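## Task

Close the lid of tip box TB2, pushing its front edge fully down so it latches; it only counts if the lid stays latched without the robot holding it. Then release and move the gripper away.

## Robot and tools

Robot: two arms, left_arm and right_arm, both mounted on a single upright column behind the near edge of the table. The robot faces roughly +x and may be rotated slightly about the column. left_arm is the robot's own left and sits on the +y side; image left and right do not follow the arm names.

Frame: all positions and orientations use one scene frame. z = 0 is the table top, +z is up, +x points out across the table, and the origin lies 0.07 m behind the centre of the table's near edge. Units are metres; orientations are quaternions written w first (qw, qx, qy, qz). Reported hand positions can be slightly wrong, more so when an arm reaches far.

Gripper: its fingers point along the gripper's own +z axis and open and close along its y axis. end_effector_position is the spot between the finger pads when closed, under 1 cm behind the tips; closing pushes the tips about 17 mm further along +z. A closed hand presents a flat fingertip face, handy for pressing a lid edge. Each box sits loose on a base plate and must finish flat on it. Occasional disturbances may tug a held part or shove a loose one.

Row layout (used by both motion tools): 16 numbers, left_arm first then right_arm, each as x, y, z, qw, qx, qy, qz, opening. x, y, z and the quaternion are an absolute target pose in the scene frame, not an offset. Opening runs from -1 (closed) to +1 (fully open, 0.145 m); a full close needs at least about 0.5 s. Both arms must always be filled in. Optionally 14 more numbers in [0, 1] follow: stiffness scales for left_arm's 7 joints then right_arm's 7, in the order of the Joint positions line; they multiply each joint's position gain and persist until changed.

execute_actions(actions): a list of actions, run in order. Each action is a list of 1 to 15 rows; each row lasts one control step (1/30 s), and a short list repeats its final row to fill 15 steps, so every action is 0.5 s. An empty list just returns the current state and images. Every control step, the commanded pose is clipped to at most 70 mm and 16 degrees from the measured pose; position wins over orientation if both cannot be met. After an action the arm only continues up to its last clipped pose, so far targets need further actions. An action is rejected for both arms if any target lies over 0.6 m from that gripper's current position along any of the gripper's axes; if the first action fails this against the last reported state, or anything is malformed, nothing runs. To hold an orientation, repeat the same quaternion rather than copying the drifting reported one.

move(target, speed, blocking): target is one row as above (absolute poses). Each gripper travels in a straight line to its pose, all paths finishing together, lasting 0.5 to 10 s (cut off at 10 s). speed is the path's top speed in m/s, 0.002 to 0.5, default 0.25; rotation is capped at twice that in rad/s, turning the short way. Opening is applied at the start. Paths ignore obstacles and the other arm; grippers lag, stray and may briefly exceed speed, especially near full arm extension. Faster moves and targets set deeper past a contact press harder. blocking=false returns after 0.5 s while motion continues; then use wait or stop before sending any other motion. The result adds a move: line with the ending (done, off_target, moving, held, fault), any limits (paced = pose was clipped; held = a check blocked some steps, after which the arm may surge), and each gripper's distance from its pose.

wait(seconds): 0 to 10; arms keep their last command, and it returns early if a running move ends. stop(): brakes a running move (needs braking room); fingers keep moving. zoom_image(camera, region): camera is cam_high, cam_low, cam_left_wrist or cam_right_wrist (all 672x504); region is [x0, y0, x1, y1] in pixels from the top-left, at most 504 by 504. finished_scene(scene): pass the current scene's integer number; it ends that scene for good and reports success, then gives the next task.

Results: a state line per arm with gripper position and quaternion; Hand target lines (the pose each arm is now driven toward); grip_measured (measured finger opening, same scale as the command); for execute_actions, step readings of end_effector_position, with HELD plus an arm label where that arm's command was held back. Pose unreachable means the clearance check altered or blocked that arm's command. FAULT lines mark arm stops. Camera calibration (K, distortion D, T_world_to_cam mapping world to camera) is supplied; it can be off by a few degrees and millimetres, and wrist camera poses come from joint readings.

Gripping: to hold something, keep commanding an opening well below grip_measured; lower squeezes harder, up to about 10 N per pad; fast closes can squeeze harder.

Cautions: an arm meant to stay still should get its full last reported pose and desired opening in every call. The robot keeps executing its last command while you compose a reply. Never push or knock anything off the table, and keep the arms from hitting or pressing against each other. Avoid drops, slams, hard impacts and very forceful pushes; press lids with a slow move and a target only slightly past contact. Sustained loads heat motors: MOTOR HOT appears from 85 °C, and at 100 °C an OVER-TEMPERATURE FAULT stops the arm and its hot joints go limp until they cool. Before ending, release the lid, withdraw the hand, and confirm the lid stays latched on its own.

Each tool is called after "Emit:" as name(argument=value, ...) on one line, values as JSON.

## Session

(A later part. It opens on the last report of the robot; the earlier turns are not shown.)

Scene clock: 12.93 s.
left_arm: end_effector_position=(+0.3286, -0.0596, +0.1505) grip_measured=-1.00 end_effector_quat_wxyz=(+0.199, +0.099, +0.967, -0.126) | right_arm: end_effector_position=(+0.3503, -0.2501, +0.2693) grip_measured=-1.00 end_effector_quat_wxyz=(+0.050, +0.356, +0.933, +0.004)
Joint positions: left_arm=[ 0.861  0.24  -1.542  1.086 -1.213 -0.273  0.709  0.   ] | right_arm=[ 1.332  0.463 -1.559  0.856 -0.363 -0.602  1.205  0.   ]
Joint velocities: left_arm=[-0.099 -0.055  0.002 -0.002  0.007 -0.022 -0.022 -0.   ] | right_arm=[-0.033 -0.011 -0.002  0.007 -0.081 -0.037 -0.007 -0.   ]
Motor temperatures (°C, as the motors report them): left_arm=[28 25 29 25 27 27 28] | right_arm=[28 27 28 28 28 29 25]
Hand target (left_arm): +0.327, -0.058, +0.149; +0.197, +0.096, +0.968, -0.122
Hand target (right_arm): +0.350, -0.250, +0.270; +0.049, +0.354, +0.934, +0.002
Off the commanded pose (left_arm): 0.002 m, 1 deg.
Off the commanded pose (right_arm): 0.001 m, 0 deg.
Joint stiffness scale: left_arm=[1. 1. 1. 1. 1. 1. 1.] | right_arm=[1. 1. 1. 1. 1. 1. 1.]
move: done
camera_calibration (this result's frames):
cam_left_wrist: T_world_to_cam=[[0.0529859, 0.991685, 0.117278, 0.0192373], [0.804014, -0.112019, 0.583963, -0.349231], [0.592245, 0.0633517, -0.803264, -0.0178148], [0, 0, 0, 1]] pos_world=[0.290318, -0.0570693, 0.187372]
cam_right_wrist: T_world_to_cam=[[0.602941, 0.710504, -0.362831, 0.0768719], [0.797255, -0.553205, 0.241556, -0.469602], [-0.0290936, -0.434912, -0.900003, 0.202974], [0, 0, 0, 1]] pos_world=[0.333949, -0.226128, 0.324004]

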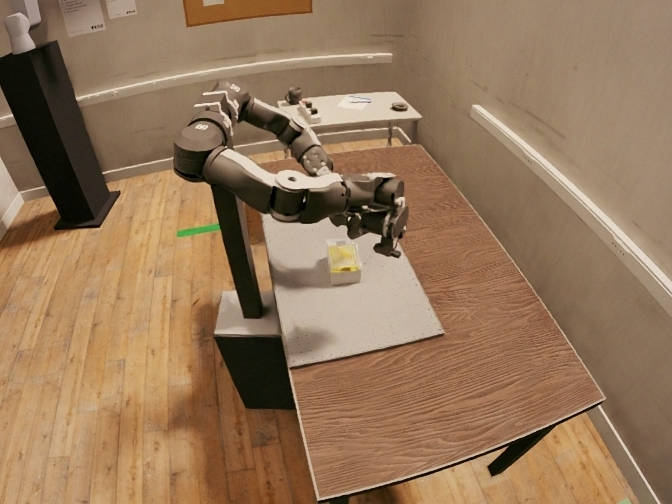

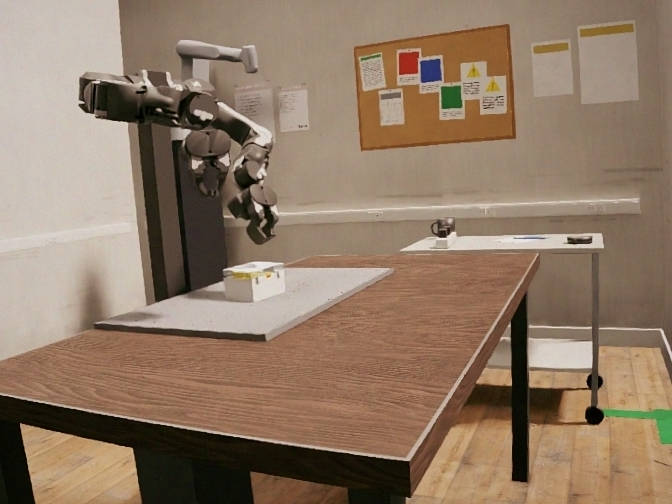

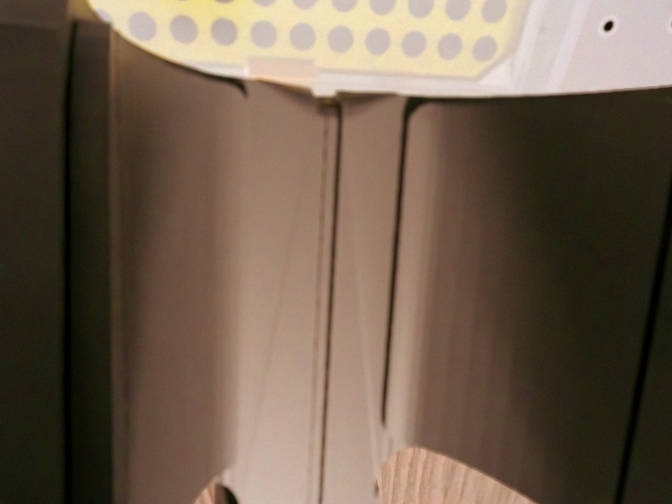

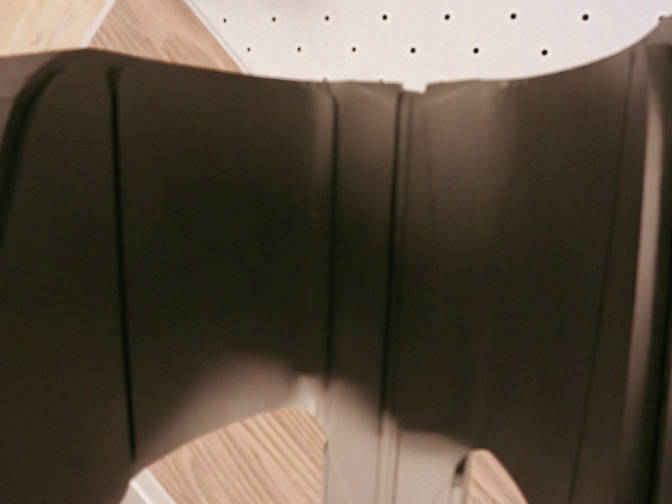

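Emit:
move(target=[0.25,-0.07,0.15,0.2,0.1,0.96,-0.12,-1, 0.35,-0.25,0.27,0.049,0.354,0.934,0.002,-1], speed=0.12)

Emit:
move(target=[0.25,-0.07,0.10,0.2,0.1,0.96,-0.12,-1, 0.35,-0.25,0.27,0.049,0.354,0.934,0.002,-1], speed=0.04)

Emit:
zoom_image(camera="cam_low", region=[160, 180, 360, 340])

Emit:
zoom_image(camera="cam_high", region=[260, 160, 460, 320])

Scene clock: 14.90 s.
left_arm: end_effector_position=(+0.2484, -0.0712, +0.1523) grip_measured=-1.00 end_effector_quat_wxyz=(+0.199, +0.100, +0.967, -0.127) | right_arm: end_effector_position=(+0.3503, -0.2501, +0.2693) grip_measured=-1.00 end_effector_quat_wxyz=(+0.050, +0.356, +0.933, +0.004)
Joint positions: left_arm=[ 0.723  0.276 -1.576  1.419 -1.278 -0.077  0.952  0.   ] | right_arm=[ 1.332  0.463 -1.559  0.856 -0.363 -0.602  1.205  0.   ]
Joint velocities: left_arm=[ 0.033 -0.011 -0.007 -0.002  0.007 -0.007 -0.007  0.   ] | right_arm=[-0.011  0.011 -0.002 -0.002  0.066  0.037  0.022  0.   ]
Motor temperatures (°C, as the motors report them): left_arm=[28 25 29 25 27 27 28] | right_arm=[28 27 28 28 28 29 25]
Hand target (left_arm): +0.249, -0.069, +0.151; +0.200, +0.099, +0.967, -0.123
Hand target (right_arm): +0.350, -0.250, +0.270; +0.049, +0.354, +0.934, +0.002
Off the commanded pose (left_arm): 0.003 m, 1 deg.
Off the commanded pose (right_arm): 0.001 m, 0 deg.
Joint stiffness scale: left_arm=[1. 1. 1. 1. 1. 1. 1.] | right_arm=[1. 1. 1. 1. 1. 1. 1.]
move: done
camera_calibration (this result's frames):
cam_left_wrist: T_world_to_cam=[[0.0568236, 0.991855, 0.113996, 0.0343763], [0.803638, -0.11319, 0.584255, -0.2872], [0.592399, 0.0584119, -0.803524, 0.0314488], [0, 0, 0, 1]] pos_world=[0.210222, -0.0684415, 0.189149]
cam_right_wrist: T_world_to_cam=[[0.602941, 0.710504, -0.362831, 0.0768719], [0.797255, -0.553205, 0.241556, -0.469602], [-0.0290936, -0.434912, -0.900003, 0.202974], [0, 0, 0, 1]] pos_world=[0.333949, -0.226128, 0.324004]

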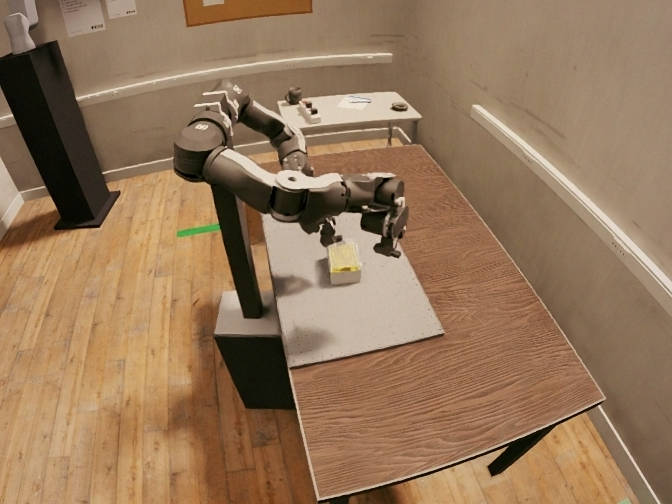

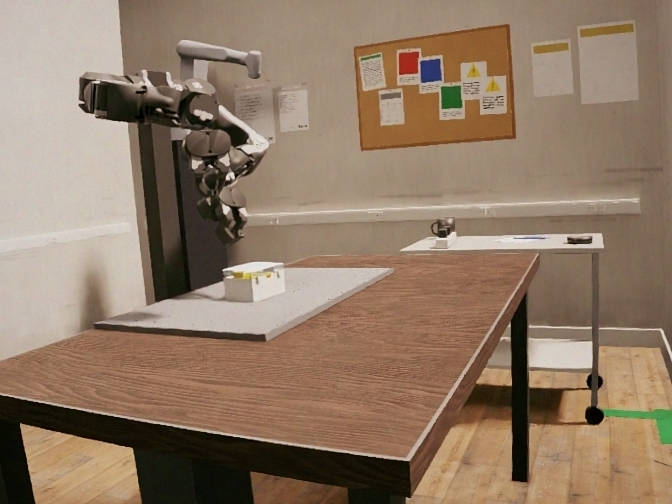

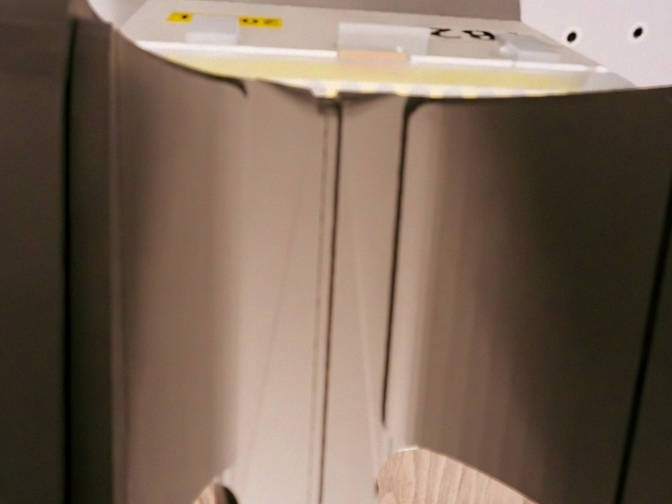

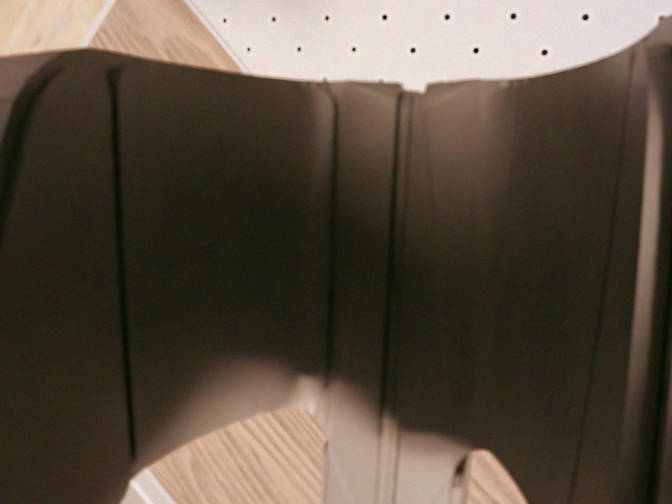

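Scene clock: 16.43 s.
left_arm: end_effector_position=(+0.2520, -0.0711, +0.1023) grip_measured=-1.00 end_effector_quat_wxyz=(+0.204, +0.100, +0.966, -0.121) | right_arm: end_effector_position=(+0.3503, -0.2501, +0.2693) grip_measured=-1.00 end_effector_quat_wxyz=(+0.050, +0.356, +0.933, +0.004)
Joint positions: left_arm=[ 0.632  0.174 -1.581  1.127 -1.379 -0.071  0.77   0.   ] | right_arm=[ 1.332  0.463 -1.559  0.856 -0.363 -0.602  1.205  0.   ]
Joint velocities: left_arm=[ 0.033 -0.077 -0.012  0.002  0.022 -0.007  0.037 -0.   ] | right_arm=[-0.055  0.033  0.012 -0.017  0.051  0.022 -0.007 -0.   ]
Motor temperatures (°C, as the motors report them): left_arm=[28 25 29 25 27 27 28] | right_arm=[28 27 28 28 28 29 25]
Hand target (left_arm): +0.250, -0.071, +0.101; +0.203, +0.101, +0.966, -0.122
Hand target (right_arm): +0.350, -0.250, +0.270; +0.049, +0.354, +0.934, +0.002
Off the commanded pose (left_arm): 0.003 m, 0 deg.
Off the commanded pose (right_arm): 0.001 m, 0 deg.
Joint stiffness scale: left_arm=[1. 1. 1. 1. 1. 1. 1.] | right_arm=[1. 1. 1. 1. 1. 1. 1.]
move: done
camera_calibration (this result's frames):
cam_left_wrist: T_world_to_cam=[[0.0512906, 0.990602, 0.126797, 0.0397727], [0.796898, -0.117121, 0.592652, -0.260288], [0.601933, 0.0706469, -0.795415, -0.0132392], [0, 0, 0, 1]] pos_world=[0.213352, -0.0689488, 0.138687]
cam_right_wrist: T_world_to_cam=[[0.602941, 0.710504, -0.362831, 0.0768719], [0.797255, -0.553205, 0.241556, -0.469602], [-0.0290936, -0.434912, -0.900003, 0.202974], [0, 0, 0, 1]] pos_world=[0.333949, -0.226128, 0.324004]

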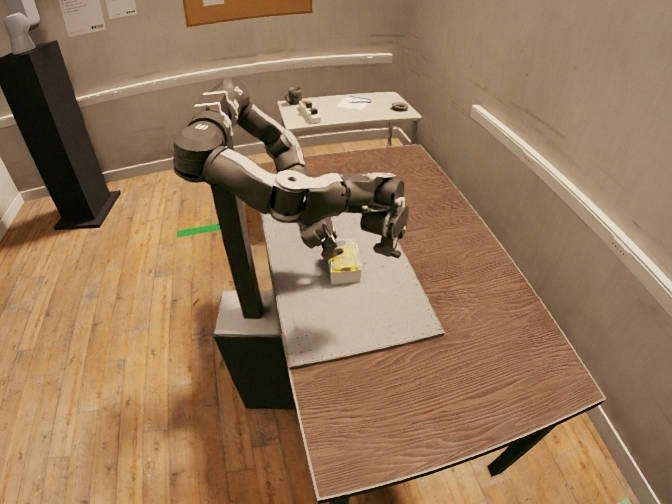

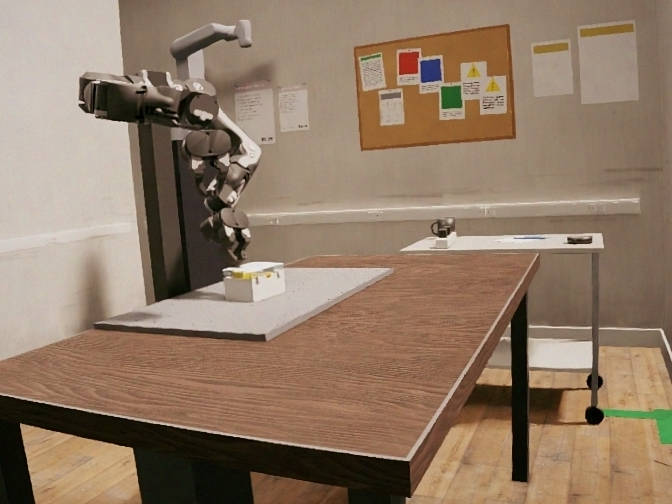

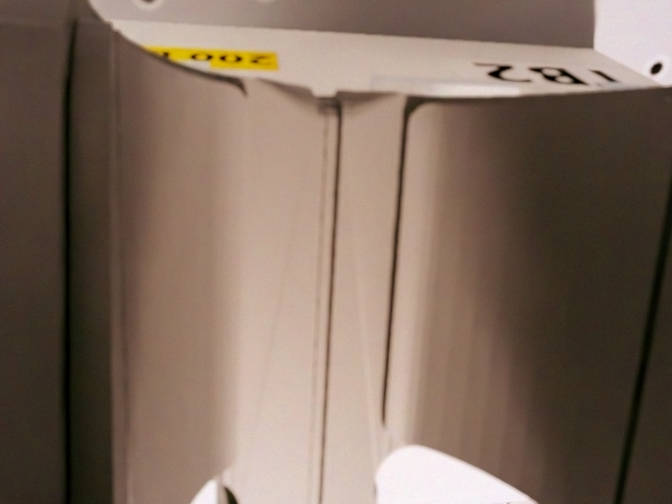

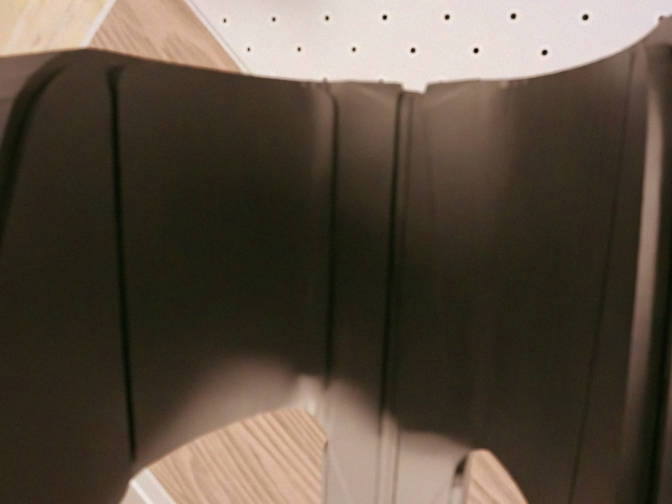

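Region (160, 180, 360, 340) of cam_low's 672x504 image, scaled by 2.520, with more detail than that image has; it fills the top 403 rows of this view, and the rest is white.

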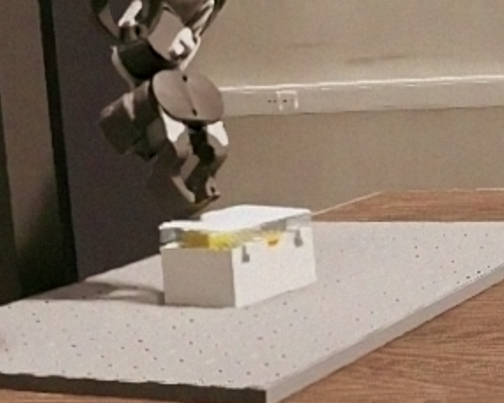

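Region (260, 160, 460, 320) of cam_high's 672x504 image, scaled by 2.520, with more detail than that image has; it fills the top 403 rows of this view, and the rest is white.

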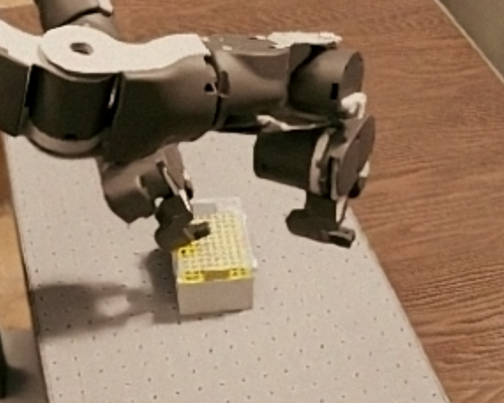

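Emit:
move(target=[0.272,-0.07,0.10,0.2,0.1,0.96,-0.12,-1, 0.35,-0.25,0.27,0.049,0.354,0.934,0.002,-1], speed=0.04)

Emit:
move(target=[0.272,-0.07,0.075,0.2,0.1,0.96,-0.12,-1, 0.35,-0.25,0.27,0.049,0.354,0.934,0.002,-1], speed=0.03)

Emit:
zoom_image(camera="cam_low", region=[160, 180, 360, 340])

Scene clock: 17.93 s.
left_arm: end_effector_position=(+0.2726, -0.0708, +0.1008) grip_measured=-1.00 end_effector_quat_wxyz=(+0.204, +0.101, +0.966, -0.120) | right_arm: end_effector_position=(+0.3503, -0.2501, +0.2693) grip_measured=-1.00 end_effector_quat_wxyz=(+0.050, +0.356, +0.933, +0.004)
Joint positions: left_arm=[ 0.675  0.15  -1.579  1.03  -1.353 -0.115  0.705  0.   ] | right_arm=[ 1.332  0.463 -1.559  0.856 -0.363 -0.602  1.205  0.   ]
Joint velocities: left_arm=[-0.011  0.055 -0.007  0.007 -0.007  0.022  0.051 -0.   ] | right_arm=[-0.077 -0.011 -0.002 -0.012 -0.007 -0.066 -0.007 -0.   ]
Motor temperatures (°C, as the motors report them): left_arm=[28 25 29 25 27 27 28] | right_arm=[28 27 28 28 28 29 25]
Hand target (left_arm): +0.272, -0.070, +0.100; +0.202, +0.101, +0.967, -0.120
Hand target (right_arm): +0.350, -0.250, +0.270; +0.049, +0.354, +0.934, +0.002
Off the commanded pose (left_arm): 0.001 m, 0 deg.
Off the commanded pose (right_arm): 0.001 m, 0 deg.
Joint stiffness scale: left_arm=[1. 1. 1. 1. 1. 1. 1.] | right_arm=[1. 1. 1. 1. 1. 1. 1.]
move: done
camera_calibration (this result's frames):
cam_left_wrist: T_world_to_cam=[[0.0528132, 0.99024, 0.128977, 0.0379223], [0.796503, -0.119675, 0.592672, -0.275851], [0.602323, 0.0714297, -0.79505, -0.0269673], [0, 0, 0, 1]] pos_world=[0.233956, -0.0686384, 0.137158]
cam_right_wrist: T_world_to_cam=[[0.602941, 0.710504, -0.362831, 0.0768719], [0.797255, -0.553205, 0.241556, -0.469602], [-0.0290936, -0.434912, -0.900003, 0.202974], [0, 0, 0, 1]] pos_world=[0.333949, -0.226128, 0.324004]

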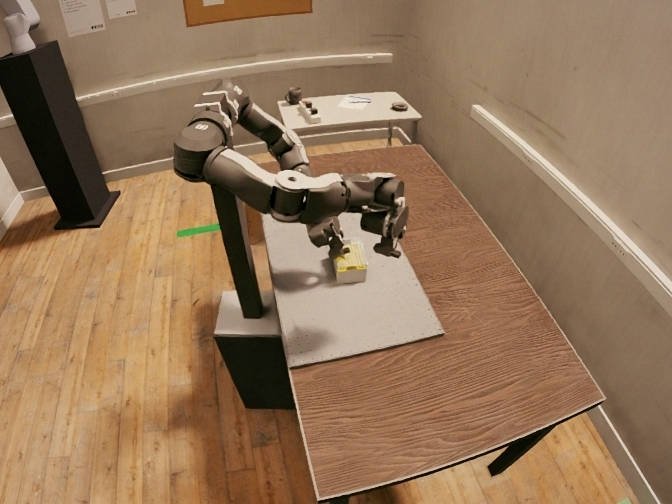

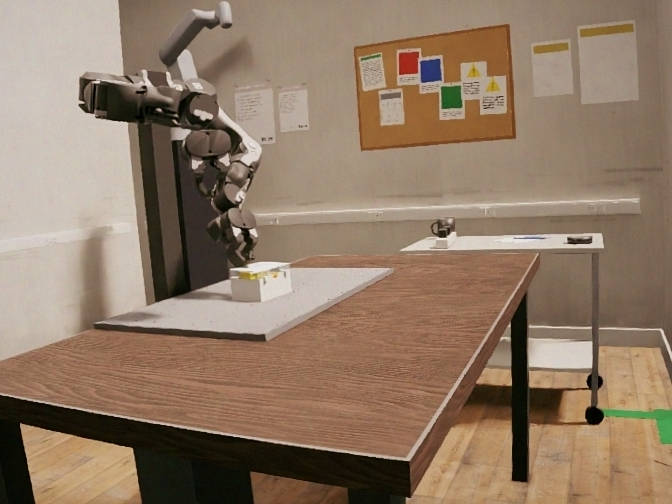

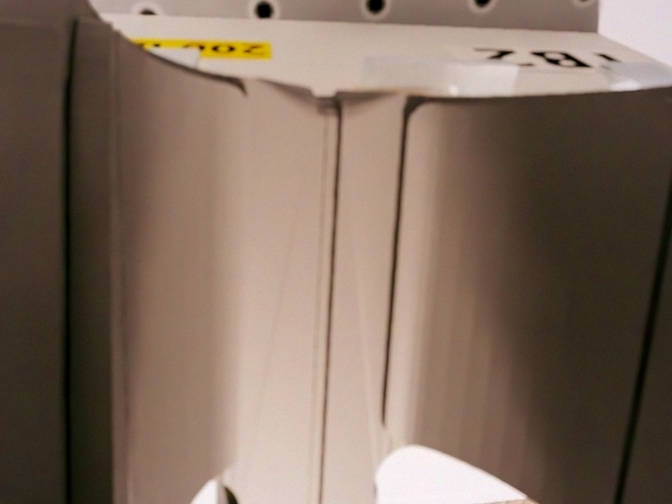

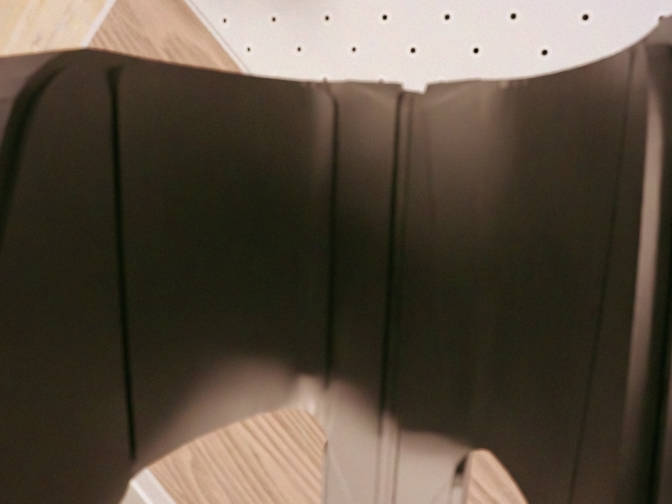

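Scene clock: 19.03 s.
left_arm: end_effector_position=(+0.2854, -0.0845, +0.0958) grip_measured=-1.00 end_effector_quat_wxyz=(+0.228, +0.101, +0.959, -0.138) | right_arm: end_effector_position=(+0.3503, -0.2501, +0.2693) grip_measured=-1.00 end_effector_quat_wxyz=(+0.050, +0.356, +0.933, +0.004)
Joint positions: left_arm=[ 0.666  0.078 -1.562  0.891 -1.407 -0.094  0.604  0.   ] | right_arm=[ 1.332  0.463 -1.559  0.856 -0.363 -0.602  1.205  0.   ]
Joint velocities: left_arm=[-0.033  0.011  0.002 -0.002  0.022  0.007  0.022  0.   ] | right_arm=[ 0.011  0.011  0.002  0.007  0.007  0.007  0.051 -0.   ]
Motor temperatures (°C, as the motors report them): left_arm=[28 25 29 26 27 27 28] | right_arm=[28 27 28 28 28 29 25]
Hand target (left_arm): +0.271, -0.070, +0.077; +0.202, +0.101, +0.967, -0.121
Hand target (right_arm): +0.350, -0.250, +0.270; +0.049, +0.354, +0.934, +0.002
Off the commanded pose (left_arm): 0.029 m, 4 deg.
Off the commanded pose (right_arm): 0.001 m, 0 deg.
Joint stiffness scale: left_arm=[1. 1. 1. 1. 1. 1. 1.] | right_arm=[1. 1. 1. 1. 1. 1. 1.]
move: off_target (left_arm)
camera_calibration (this result's frames):
cam_left_wrist: T_world_to_cam=[[0.0502172, 0.99476, 0.0890495, 0.0564115], [0.769056, -0.0954009, 0.632022, -0.278559], [0.637206, 0.0367457, -0.769817, -0.0529428], [0, 0, 0, 1]] pos_world=[0.24513, -0.0807454, 0.130276]
cam_right_wrist: T_world_to_cam=[[0.602941, 0.710504, -0.362831, 0.0768719], [0.797255, -0.553205, 0.241556, -0.469602], [-0.0290936, -0.434912, -0.900003, 0.202974], [0, 0, 0, 1]] pos_world=[0.333949, -0.226128, 0.324004]

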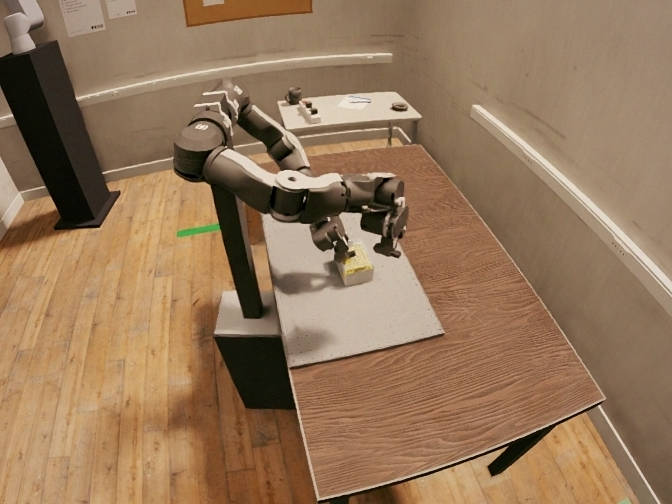

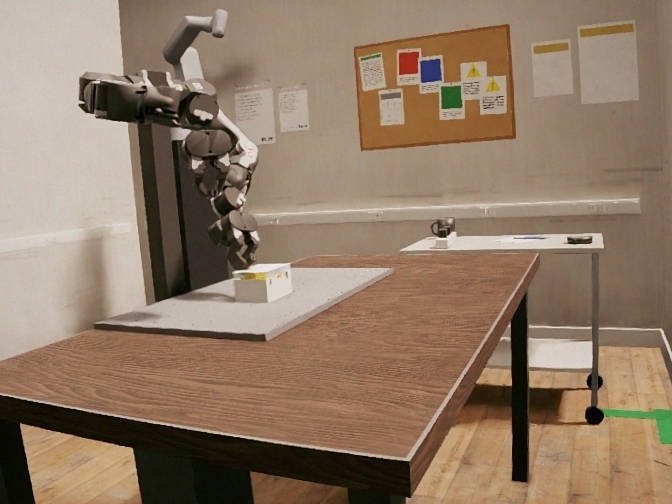

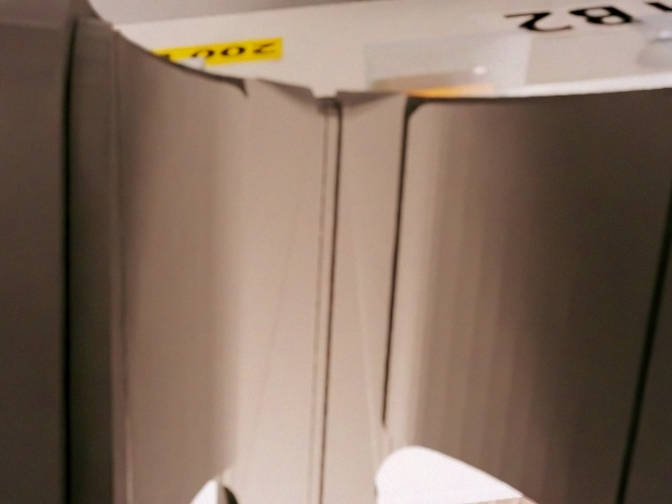

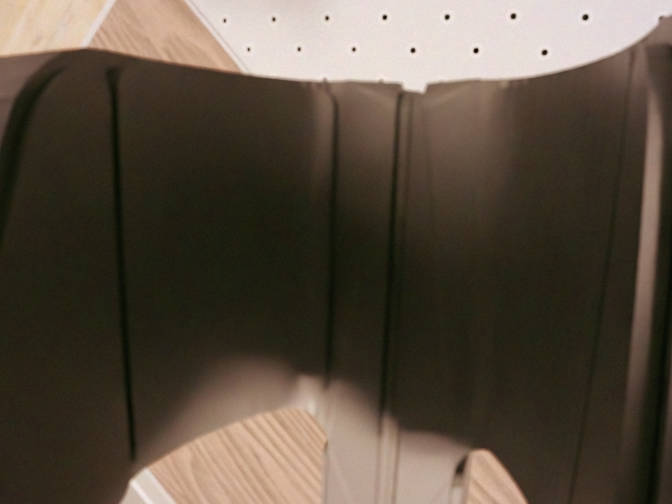

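Region (160, 180, 360, 340) of cam_low's 672x504 image, scaled by 2.520, with more detail than that image has; it fills the top 403 rows of this view, and the rest is white.

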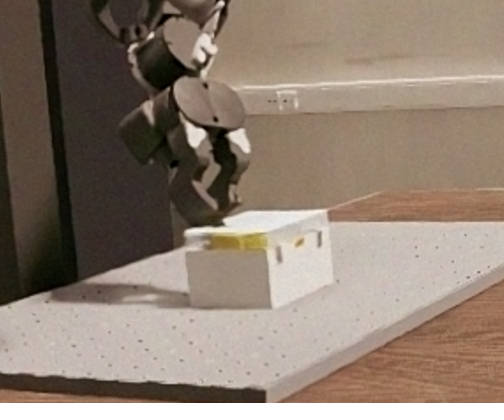

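Emit:
move(target=[0.26,-0.07,0.2,0.2,0.1,0.96,-0.12,-1, 0.35,-0.25,0.27,0.049,0.354,0.934,0.002,-1], speed=0.1)

Emit:
zoom_image(camera="cam_low", region=[160, 180, 360, 340])

Emit:
zoom_image(camera="cam_high", region=[260, 160, 460, 320])

Scene clock: 21.53 s.
left_arm: end_effector_position=(+0.2596, -0.0695, +0.1999) grip_measured=-1.00 end_effector_quat_wxyz=(+0.199, +0.100, +0.967, -0.124) | right_arm: end_effector_position=(+0.3503, -0.2501, +0.2693) grip_measured=-1.00 end_effector_quat_wxyz=(+0.050, +0.356, +0.933, +0.004)
Joint positions: left_arm=[ 0.806  0.329 -1.497  1.587 -1.188 -0.141  1.107  0.   ] | right_arm=[ 1.332  0.463 -1.559  0.856 -0.363 -0.602  1.205  0.   ]
Joint velocities: left_arm=[-0.011 -0.033 -0.002 -0.032  0.037 -0.081  0.022 -0.   ] | right_arm=[ 0.011  0.099  0.007 -0.002 -0.007  0.022  0.037 -0.   ]
Motor temperatures (°C, as the motors report them): left_arm=[28 25 29 26 27 27 28] | right_arm=[29 27 28 28 28 29 25]
Hand target (left_arm): +0.260, -0.068, +0.199; +0.198, +0.099, +0.968, -0.120
Hand target (right_arm): +0.350, -0.250, +0.270; +0.049, +0.354, +0.934, +0.002
Off the commanded pose (left_arm): 0.001 m, 0 deg.
Off the commanded pose (right_arm): 0.001 m, 0 deg.
Joint stiffness scale: left_arm=[1. 1. 1. 1. 1. 1. 1.] | right_arm=[1. 1. 1. 1. 1. 1. 1.]
move: done
camera_calibration (this result's frames):
cam_left_wrist: T_world_to_cam=[[0.0543435, 0.991172, 0.12093, 0.0258627], [0.803267, -0.115335, 0.584346, -0.32389], [0.593135, 0.0653834, -0.802444, 0.0630288], [0, 0, 0, 1]] pos_world=[0.22138, -0.0671114, 0.236714]
cam_right_wrist: T_world_to_cam=[[0.602941, 0.710504, -0.362831, 0.0768719], [0.797255, -0.553205, 0.241556, -0.469602], [-0.0290936, -0.434912, -0.900003, 0.202974], [0, 0, 0, 1]] pos_world=[0.333949, -0.226128, 0.324004]

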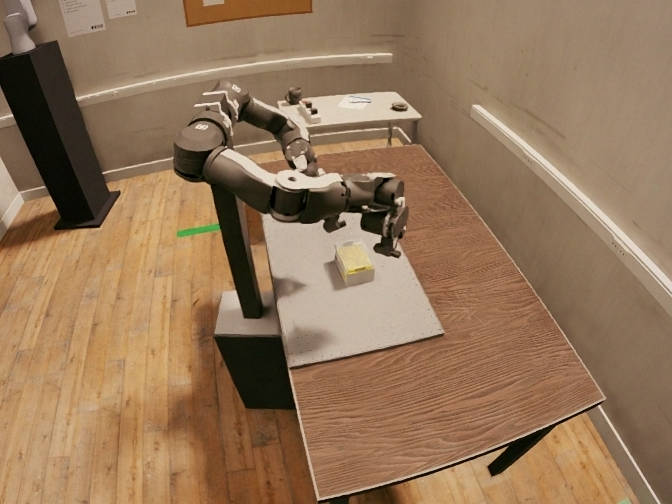

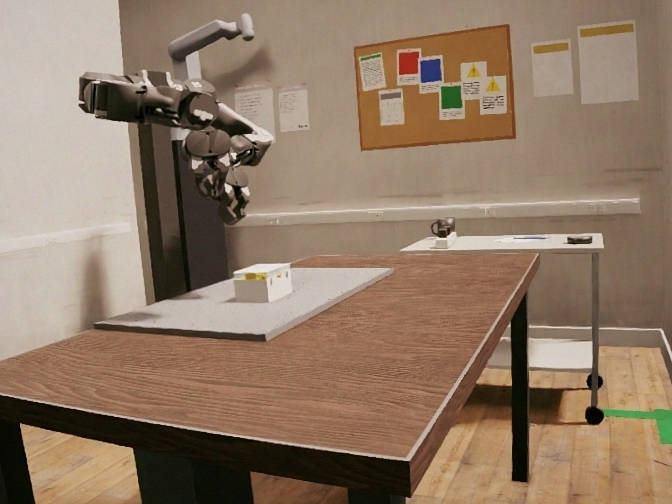

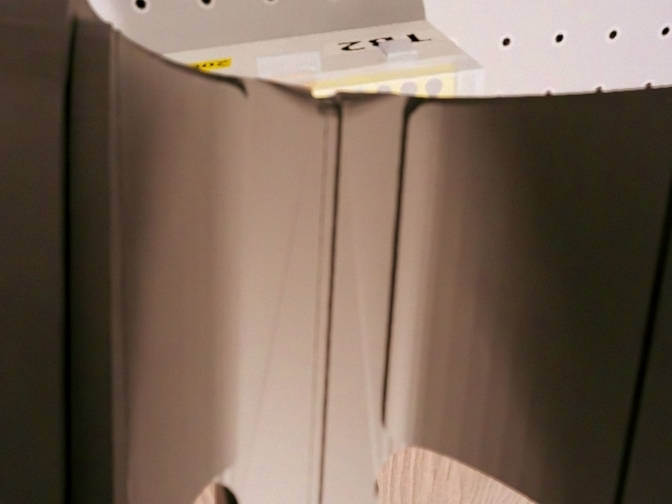

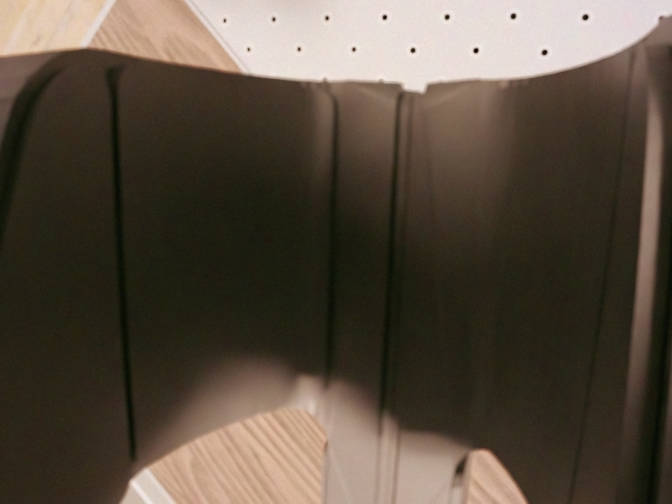

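Region (160, 180, 360, 340) of cam_low's 672x504 image, scaled by 2.520, with more detail than that image has; it fills the top 403 rows of this view, and the rest is white.

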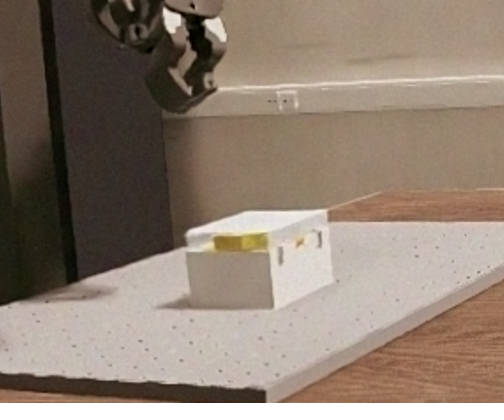

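Region (260, 160, 460, 320) of cam_high's 672x504 image, scaled by 2.520, with more detail than that image has; it fills the top 403 rows of this view, and the rest is white.

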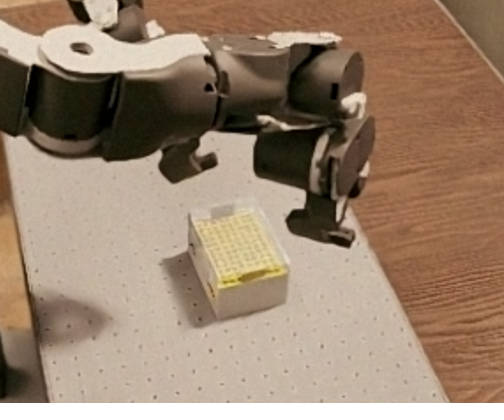

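Emit:
move(target=[0.278,-0.067,0.13,0.1,0.1,0.98,-0.12,-1, 0.35,-0.25,0.27,0.049,0.354,0.934,0.002,-1], speed=0.1)

Emit:
move(target=[0.278,-0.067,0.085,0.1,0.1,0.98,-0.12,-1, 0.35,-0.25,0.27,0.049,0.354,0.934,0.002,-1], speed=0.03)

Emit:
zoom_image(camera="cam_low", region=[160, 180, 360, 340])

Scene clock: 23.83 s.
left_arm: end_effector_position=(+0.2816, -0.0683, +0.1326) grip_measured=-1.00 end_effector_quat_wxyz=(+0.107, +0.099, +0.982, -0.119) | right_arm: end_effector_position=(+0.3503, -0.2501, +0.2693) grip_measured=-1.00 end_effector_quat_wxyz=(+0.050, +0.356, +0.933, +0.004)
Joint positions: left_arm=[ 0.791  0.194 -1.497  1.094 -1.124 -0.366  0.801  0.   ] | right_arm=[ 1.332  0.463 -1.559  0.856 -0.363 -0.602  1.205  0.   ]
Joint velocities: left_arm=[ 0.011 -0.033  0.002  0.012 -0.022 -0.022 -0.007 -0.   ] | right_arm=[-0.033  0.033  0.012 -0.002  0.022 -0.022  0.022 -0.   ]
Motor temperatures (°C, as the motors report them): left_arm=[28 25 29 26 27 27 28] | right_arm=[29 27 28 28 28 29 25]
Hand target (left_arm): +0.279, -0.068, +0.130; +0.103, +0.101, +0.982, -0.119
Hand target (right_arm): +0.350, -0.250, +0.270; +0.049, +0.354, +0.934, +0.002
Off the commanded pose (left_arm): 0.005 m, 1 deg.
Off the commanded pose (right_arm): 0.001 m, 0 deg.
Joint stiffness scale: left_arm=[1. 1. 1. 1. 1. 1. 1.] | right_arm=[1. 1. 1. 1. 1. 1. 1.]
move: off_target (left_arm)
camera_calibration (this result's frames):
cam_left_wrist: T_world_to_cam=[[0.0941037, 0.98585, 0.138723, 0.0176411], [0.894051, -0.144983, 0.423855, -0.30837], [0.43797, 0.0841388, -0.895044, 0.053144], [0, 0, 0, 1]] pos_world=[0.250763, -0.0665715, 0.175823]
cam_right_wrist: T_world_to_cam=[[0.602941, 0.710504, -0.362831, 0.0768719], [0.797255, -0.553205, 0.241556, -0.469602], [-0.0290936, -0.434912, -0.900003, 0.202974], [0, 0, 0, 1]] pos_world=[0.333949, -0.226128, 0.324004]

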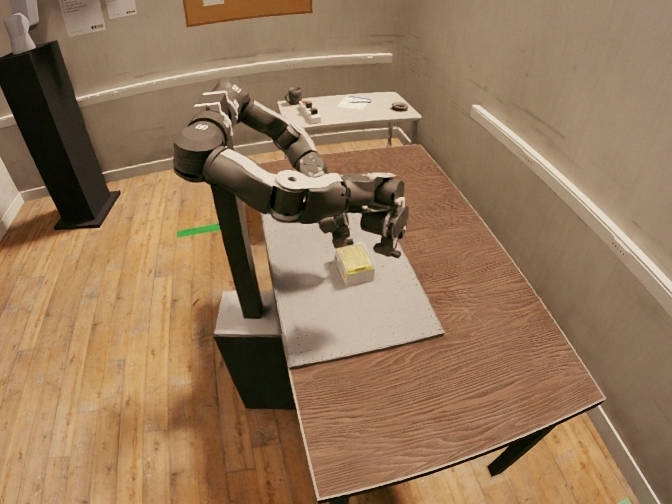

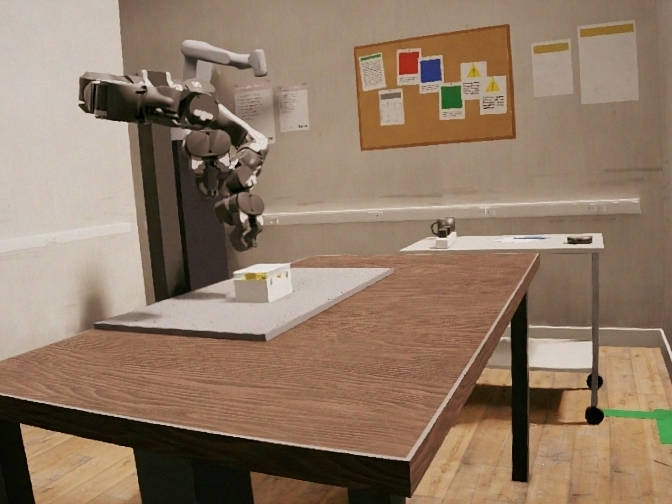

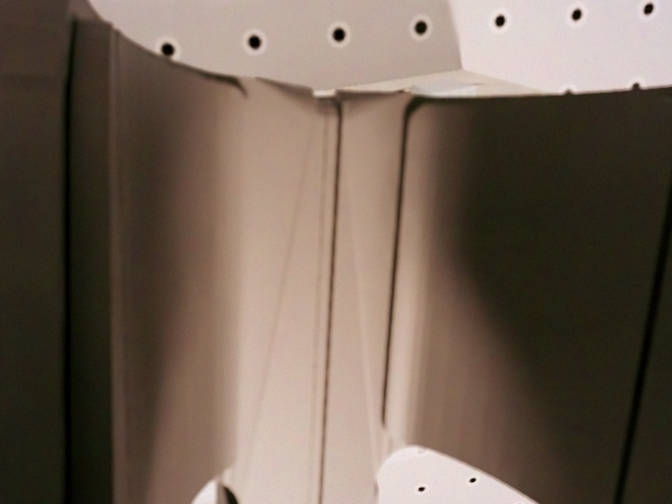

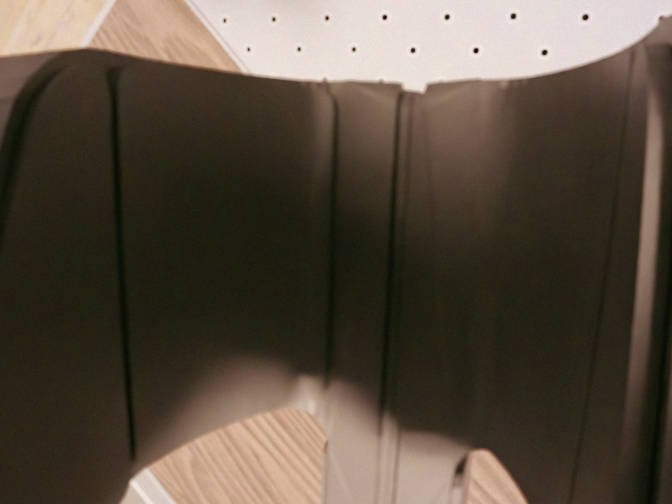

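Scene clock: 25.67 s.
left_arm: end_effector_position=(+0.2831, -0.0695, +0.0908) grip_measured=-1.00 end_effector_quat_wxyz=(+0.107, +0.101, +0.982, -0.120) | right_arm: end_effector_position=(+0.3503, -0.2501, +0.2693) grip_measured=-1.00 end_effector_quat_wxyz=(+0.050, +0.356, +0.933, +0.004)
Joint positions: left_arm=[ 0.737  0.076 -1.533  0.8   -1.225 -0.373  0.591  0.   ] | right_arm=[ 1.332  0.463 -1.559  0.856 -0.363 -0.602  1.205  0.   ]
Joint velocities: left_arm=[-0.033 -0.055  0.002  0.007  0.081 -0.007 -0.081  0.   ] | right_arm=[ 0.011 -0.077  0.002 -0.012 -0.007  0.095 -0.037 -0.   ]
Motor temperatures (°C, as the motors report them): left_arm=[28 25 29 26 27 27 28] | right_arm=[29 27 28 28 28 29 25]
Hand target (left_arm): +0.278, -0.068, +0.086; +0.102, +0.101, +0.982, -0.121
Hand target (right_arm): +0.350, -0.250, +0.270; +0.049, +0.354, +0.934, +0.002
Off the commanded pose (left_arm): 0.008 m, 1 deg.
Off the commanded pose (right_arm): 0.001 m, 0 deg.
Joint stiffness scale: left_arm=[1. 1. 1. 1. 1. 1. 1.] | right_arm=[1. 1. 1. 1. 1. 1. 1.]
move: off_target (left_arm)
camera_calibration (this result's frames):
cam_left_wrist: T_world_to_cam=[[0.0986242, 0.985817, 0.135788, 0.0235463], [0.893236, -0.147845, 0.424583, -0.292189], [0.438637, 0.0794163, -0.895148, 0.0146796], [0, 0, 0, 1]] pos_world=[0.252233, -0.0675768, 0.134002]
cam_right_wrist: T_world_to_cam=[[0.602941, 0.710504, -0.362831, 0.0768719], [0.797255, -0.553205, 0.241556, -0.469602], [-0.0290936, -0.434912, -0.900003, 0.202974], [0, 0, 0, 1]] pos_world=[0.333949, -0.226128, 0.324004]

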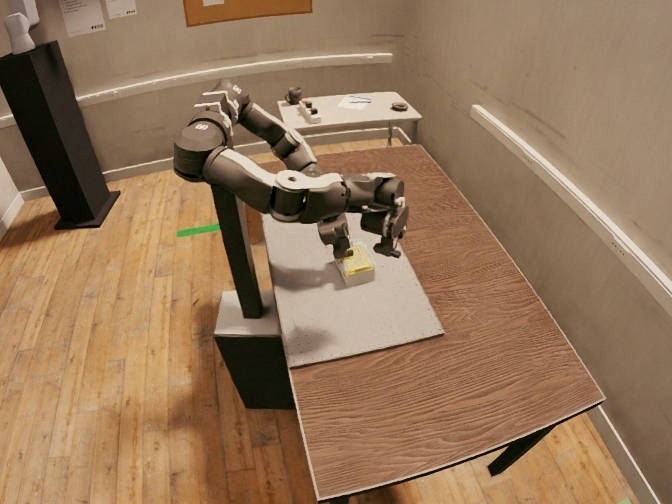

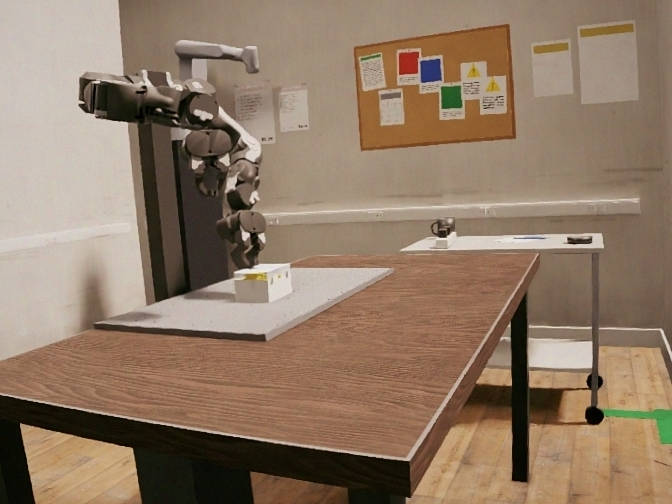

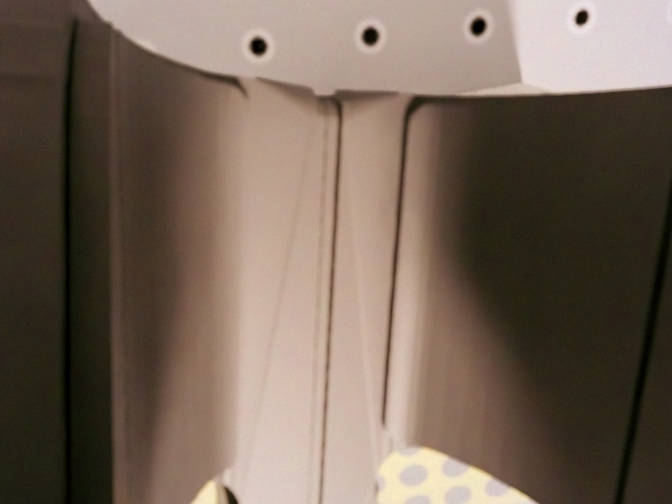

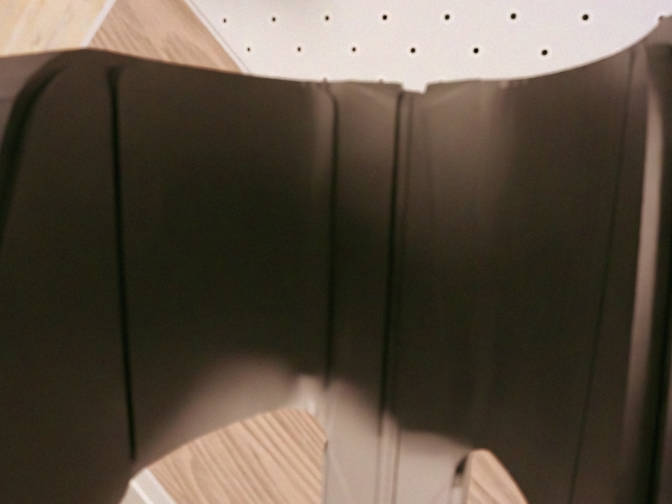

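Region (160, 180, 360, 340) of cam_low's 672x504 image, scaled by 2.520, with more detail than that image has; it fills the top 403 rows of this view, and the rest is white.

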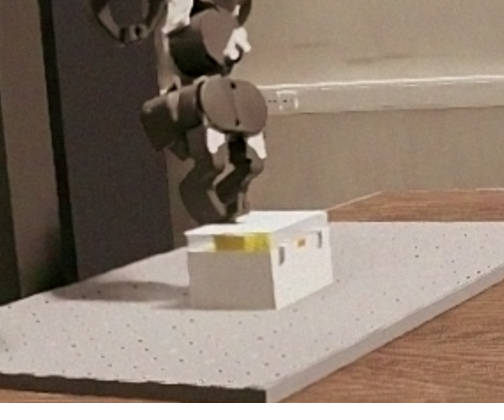

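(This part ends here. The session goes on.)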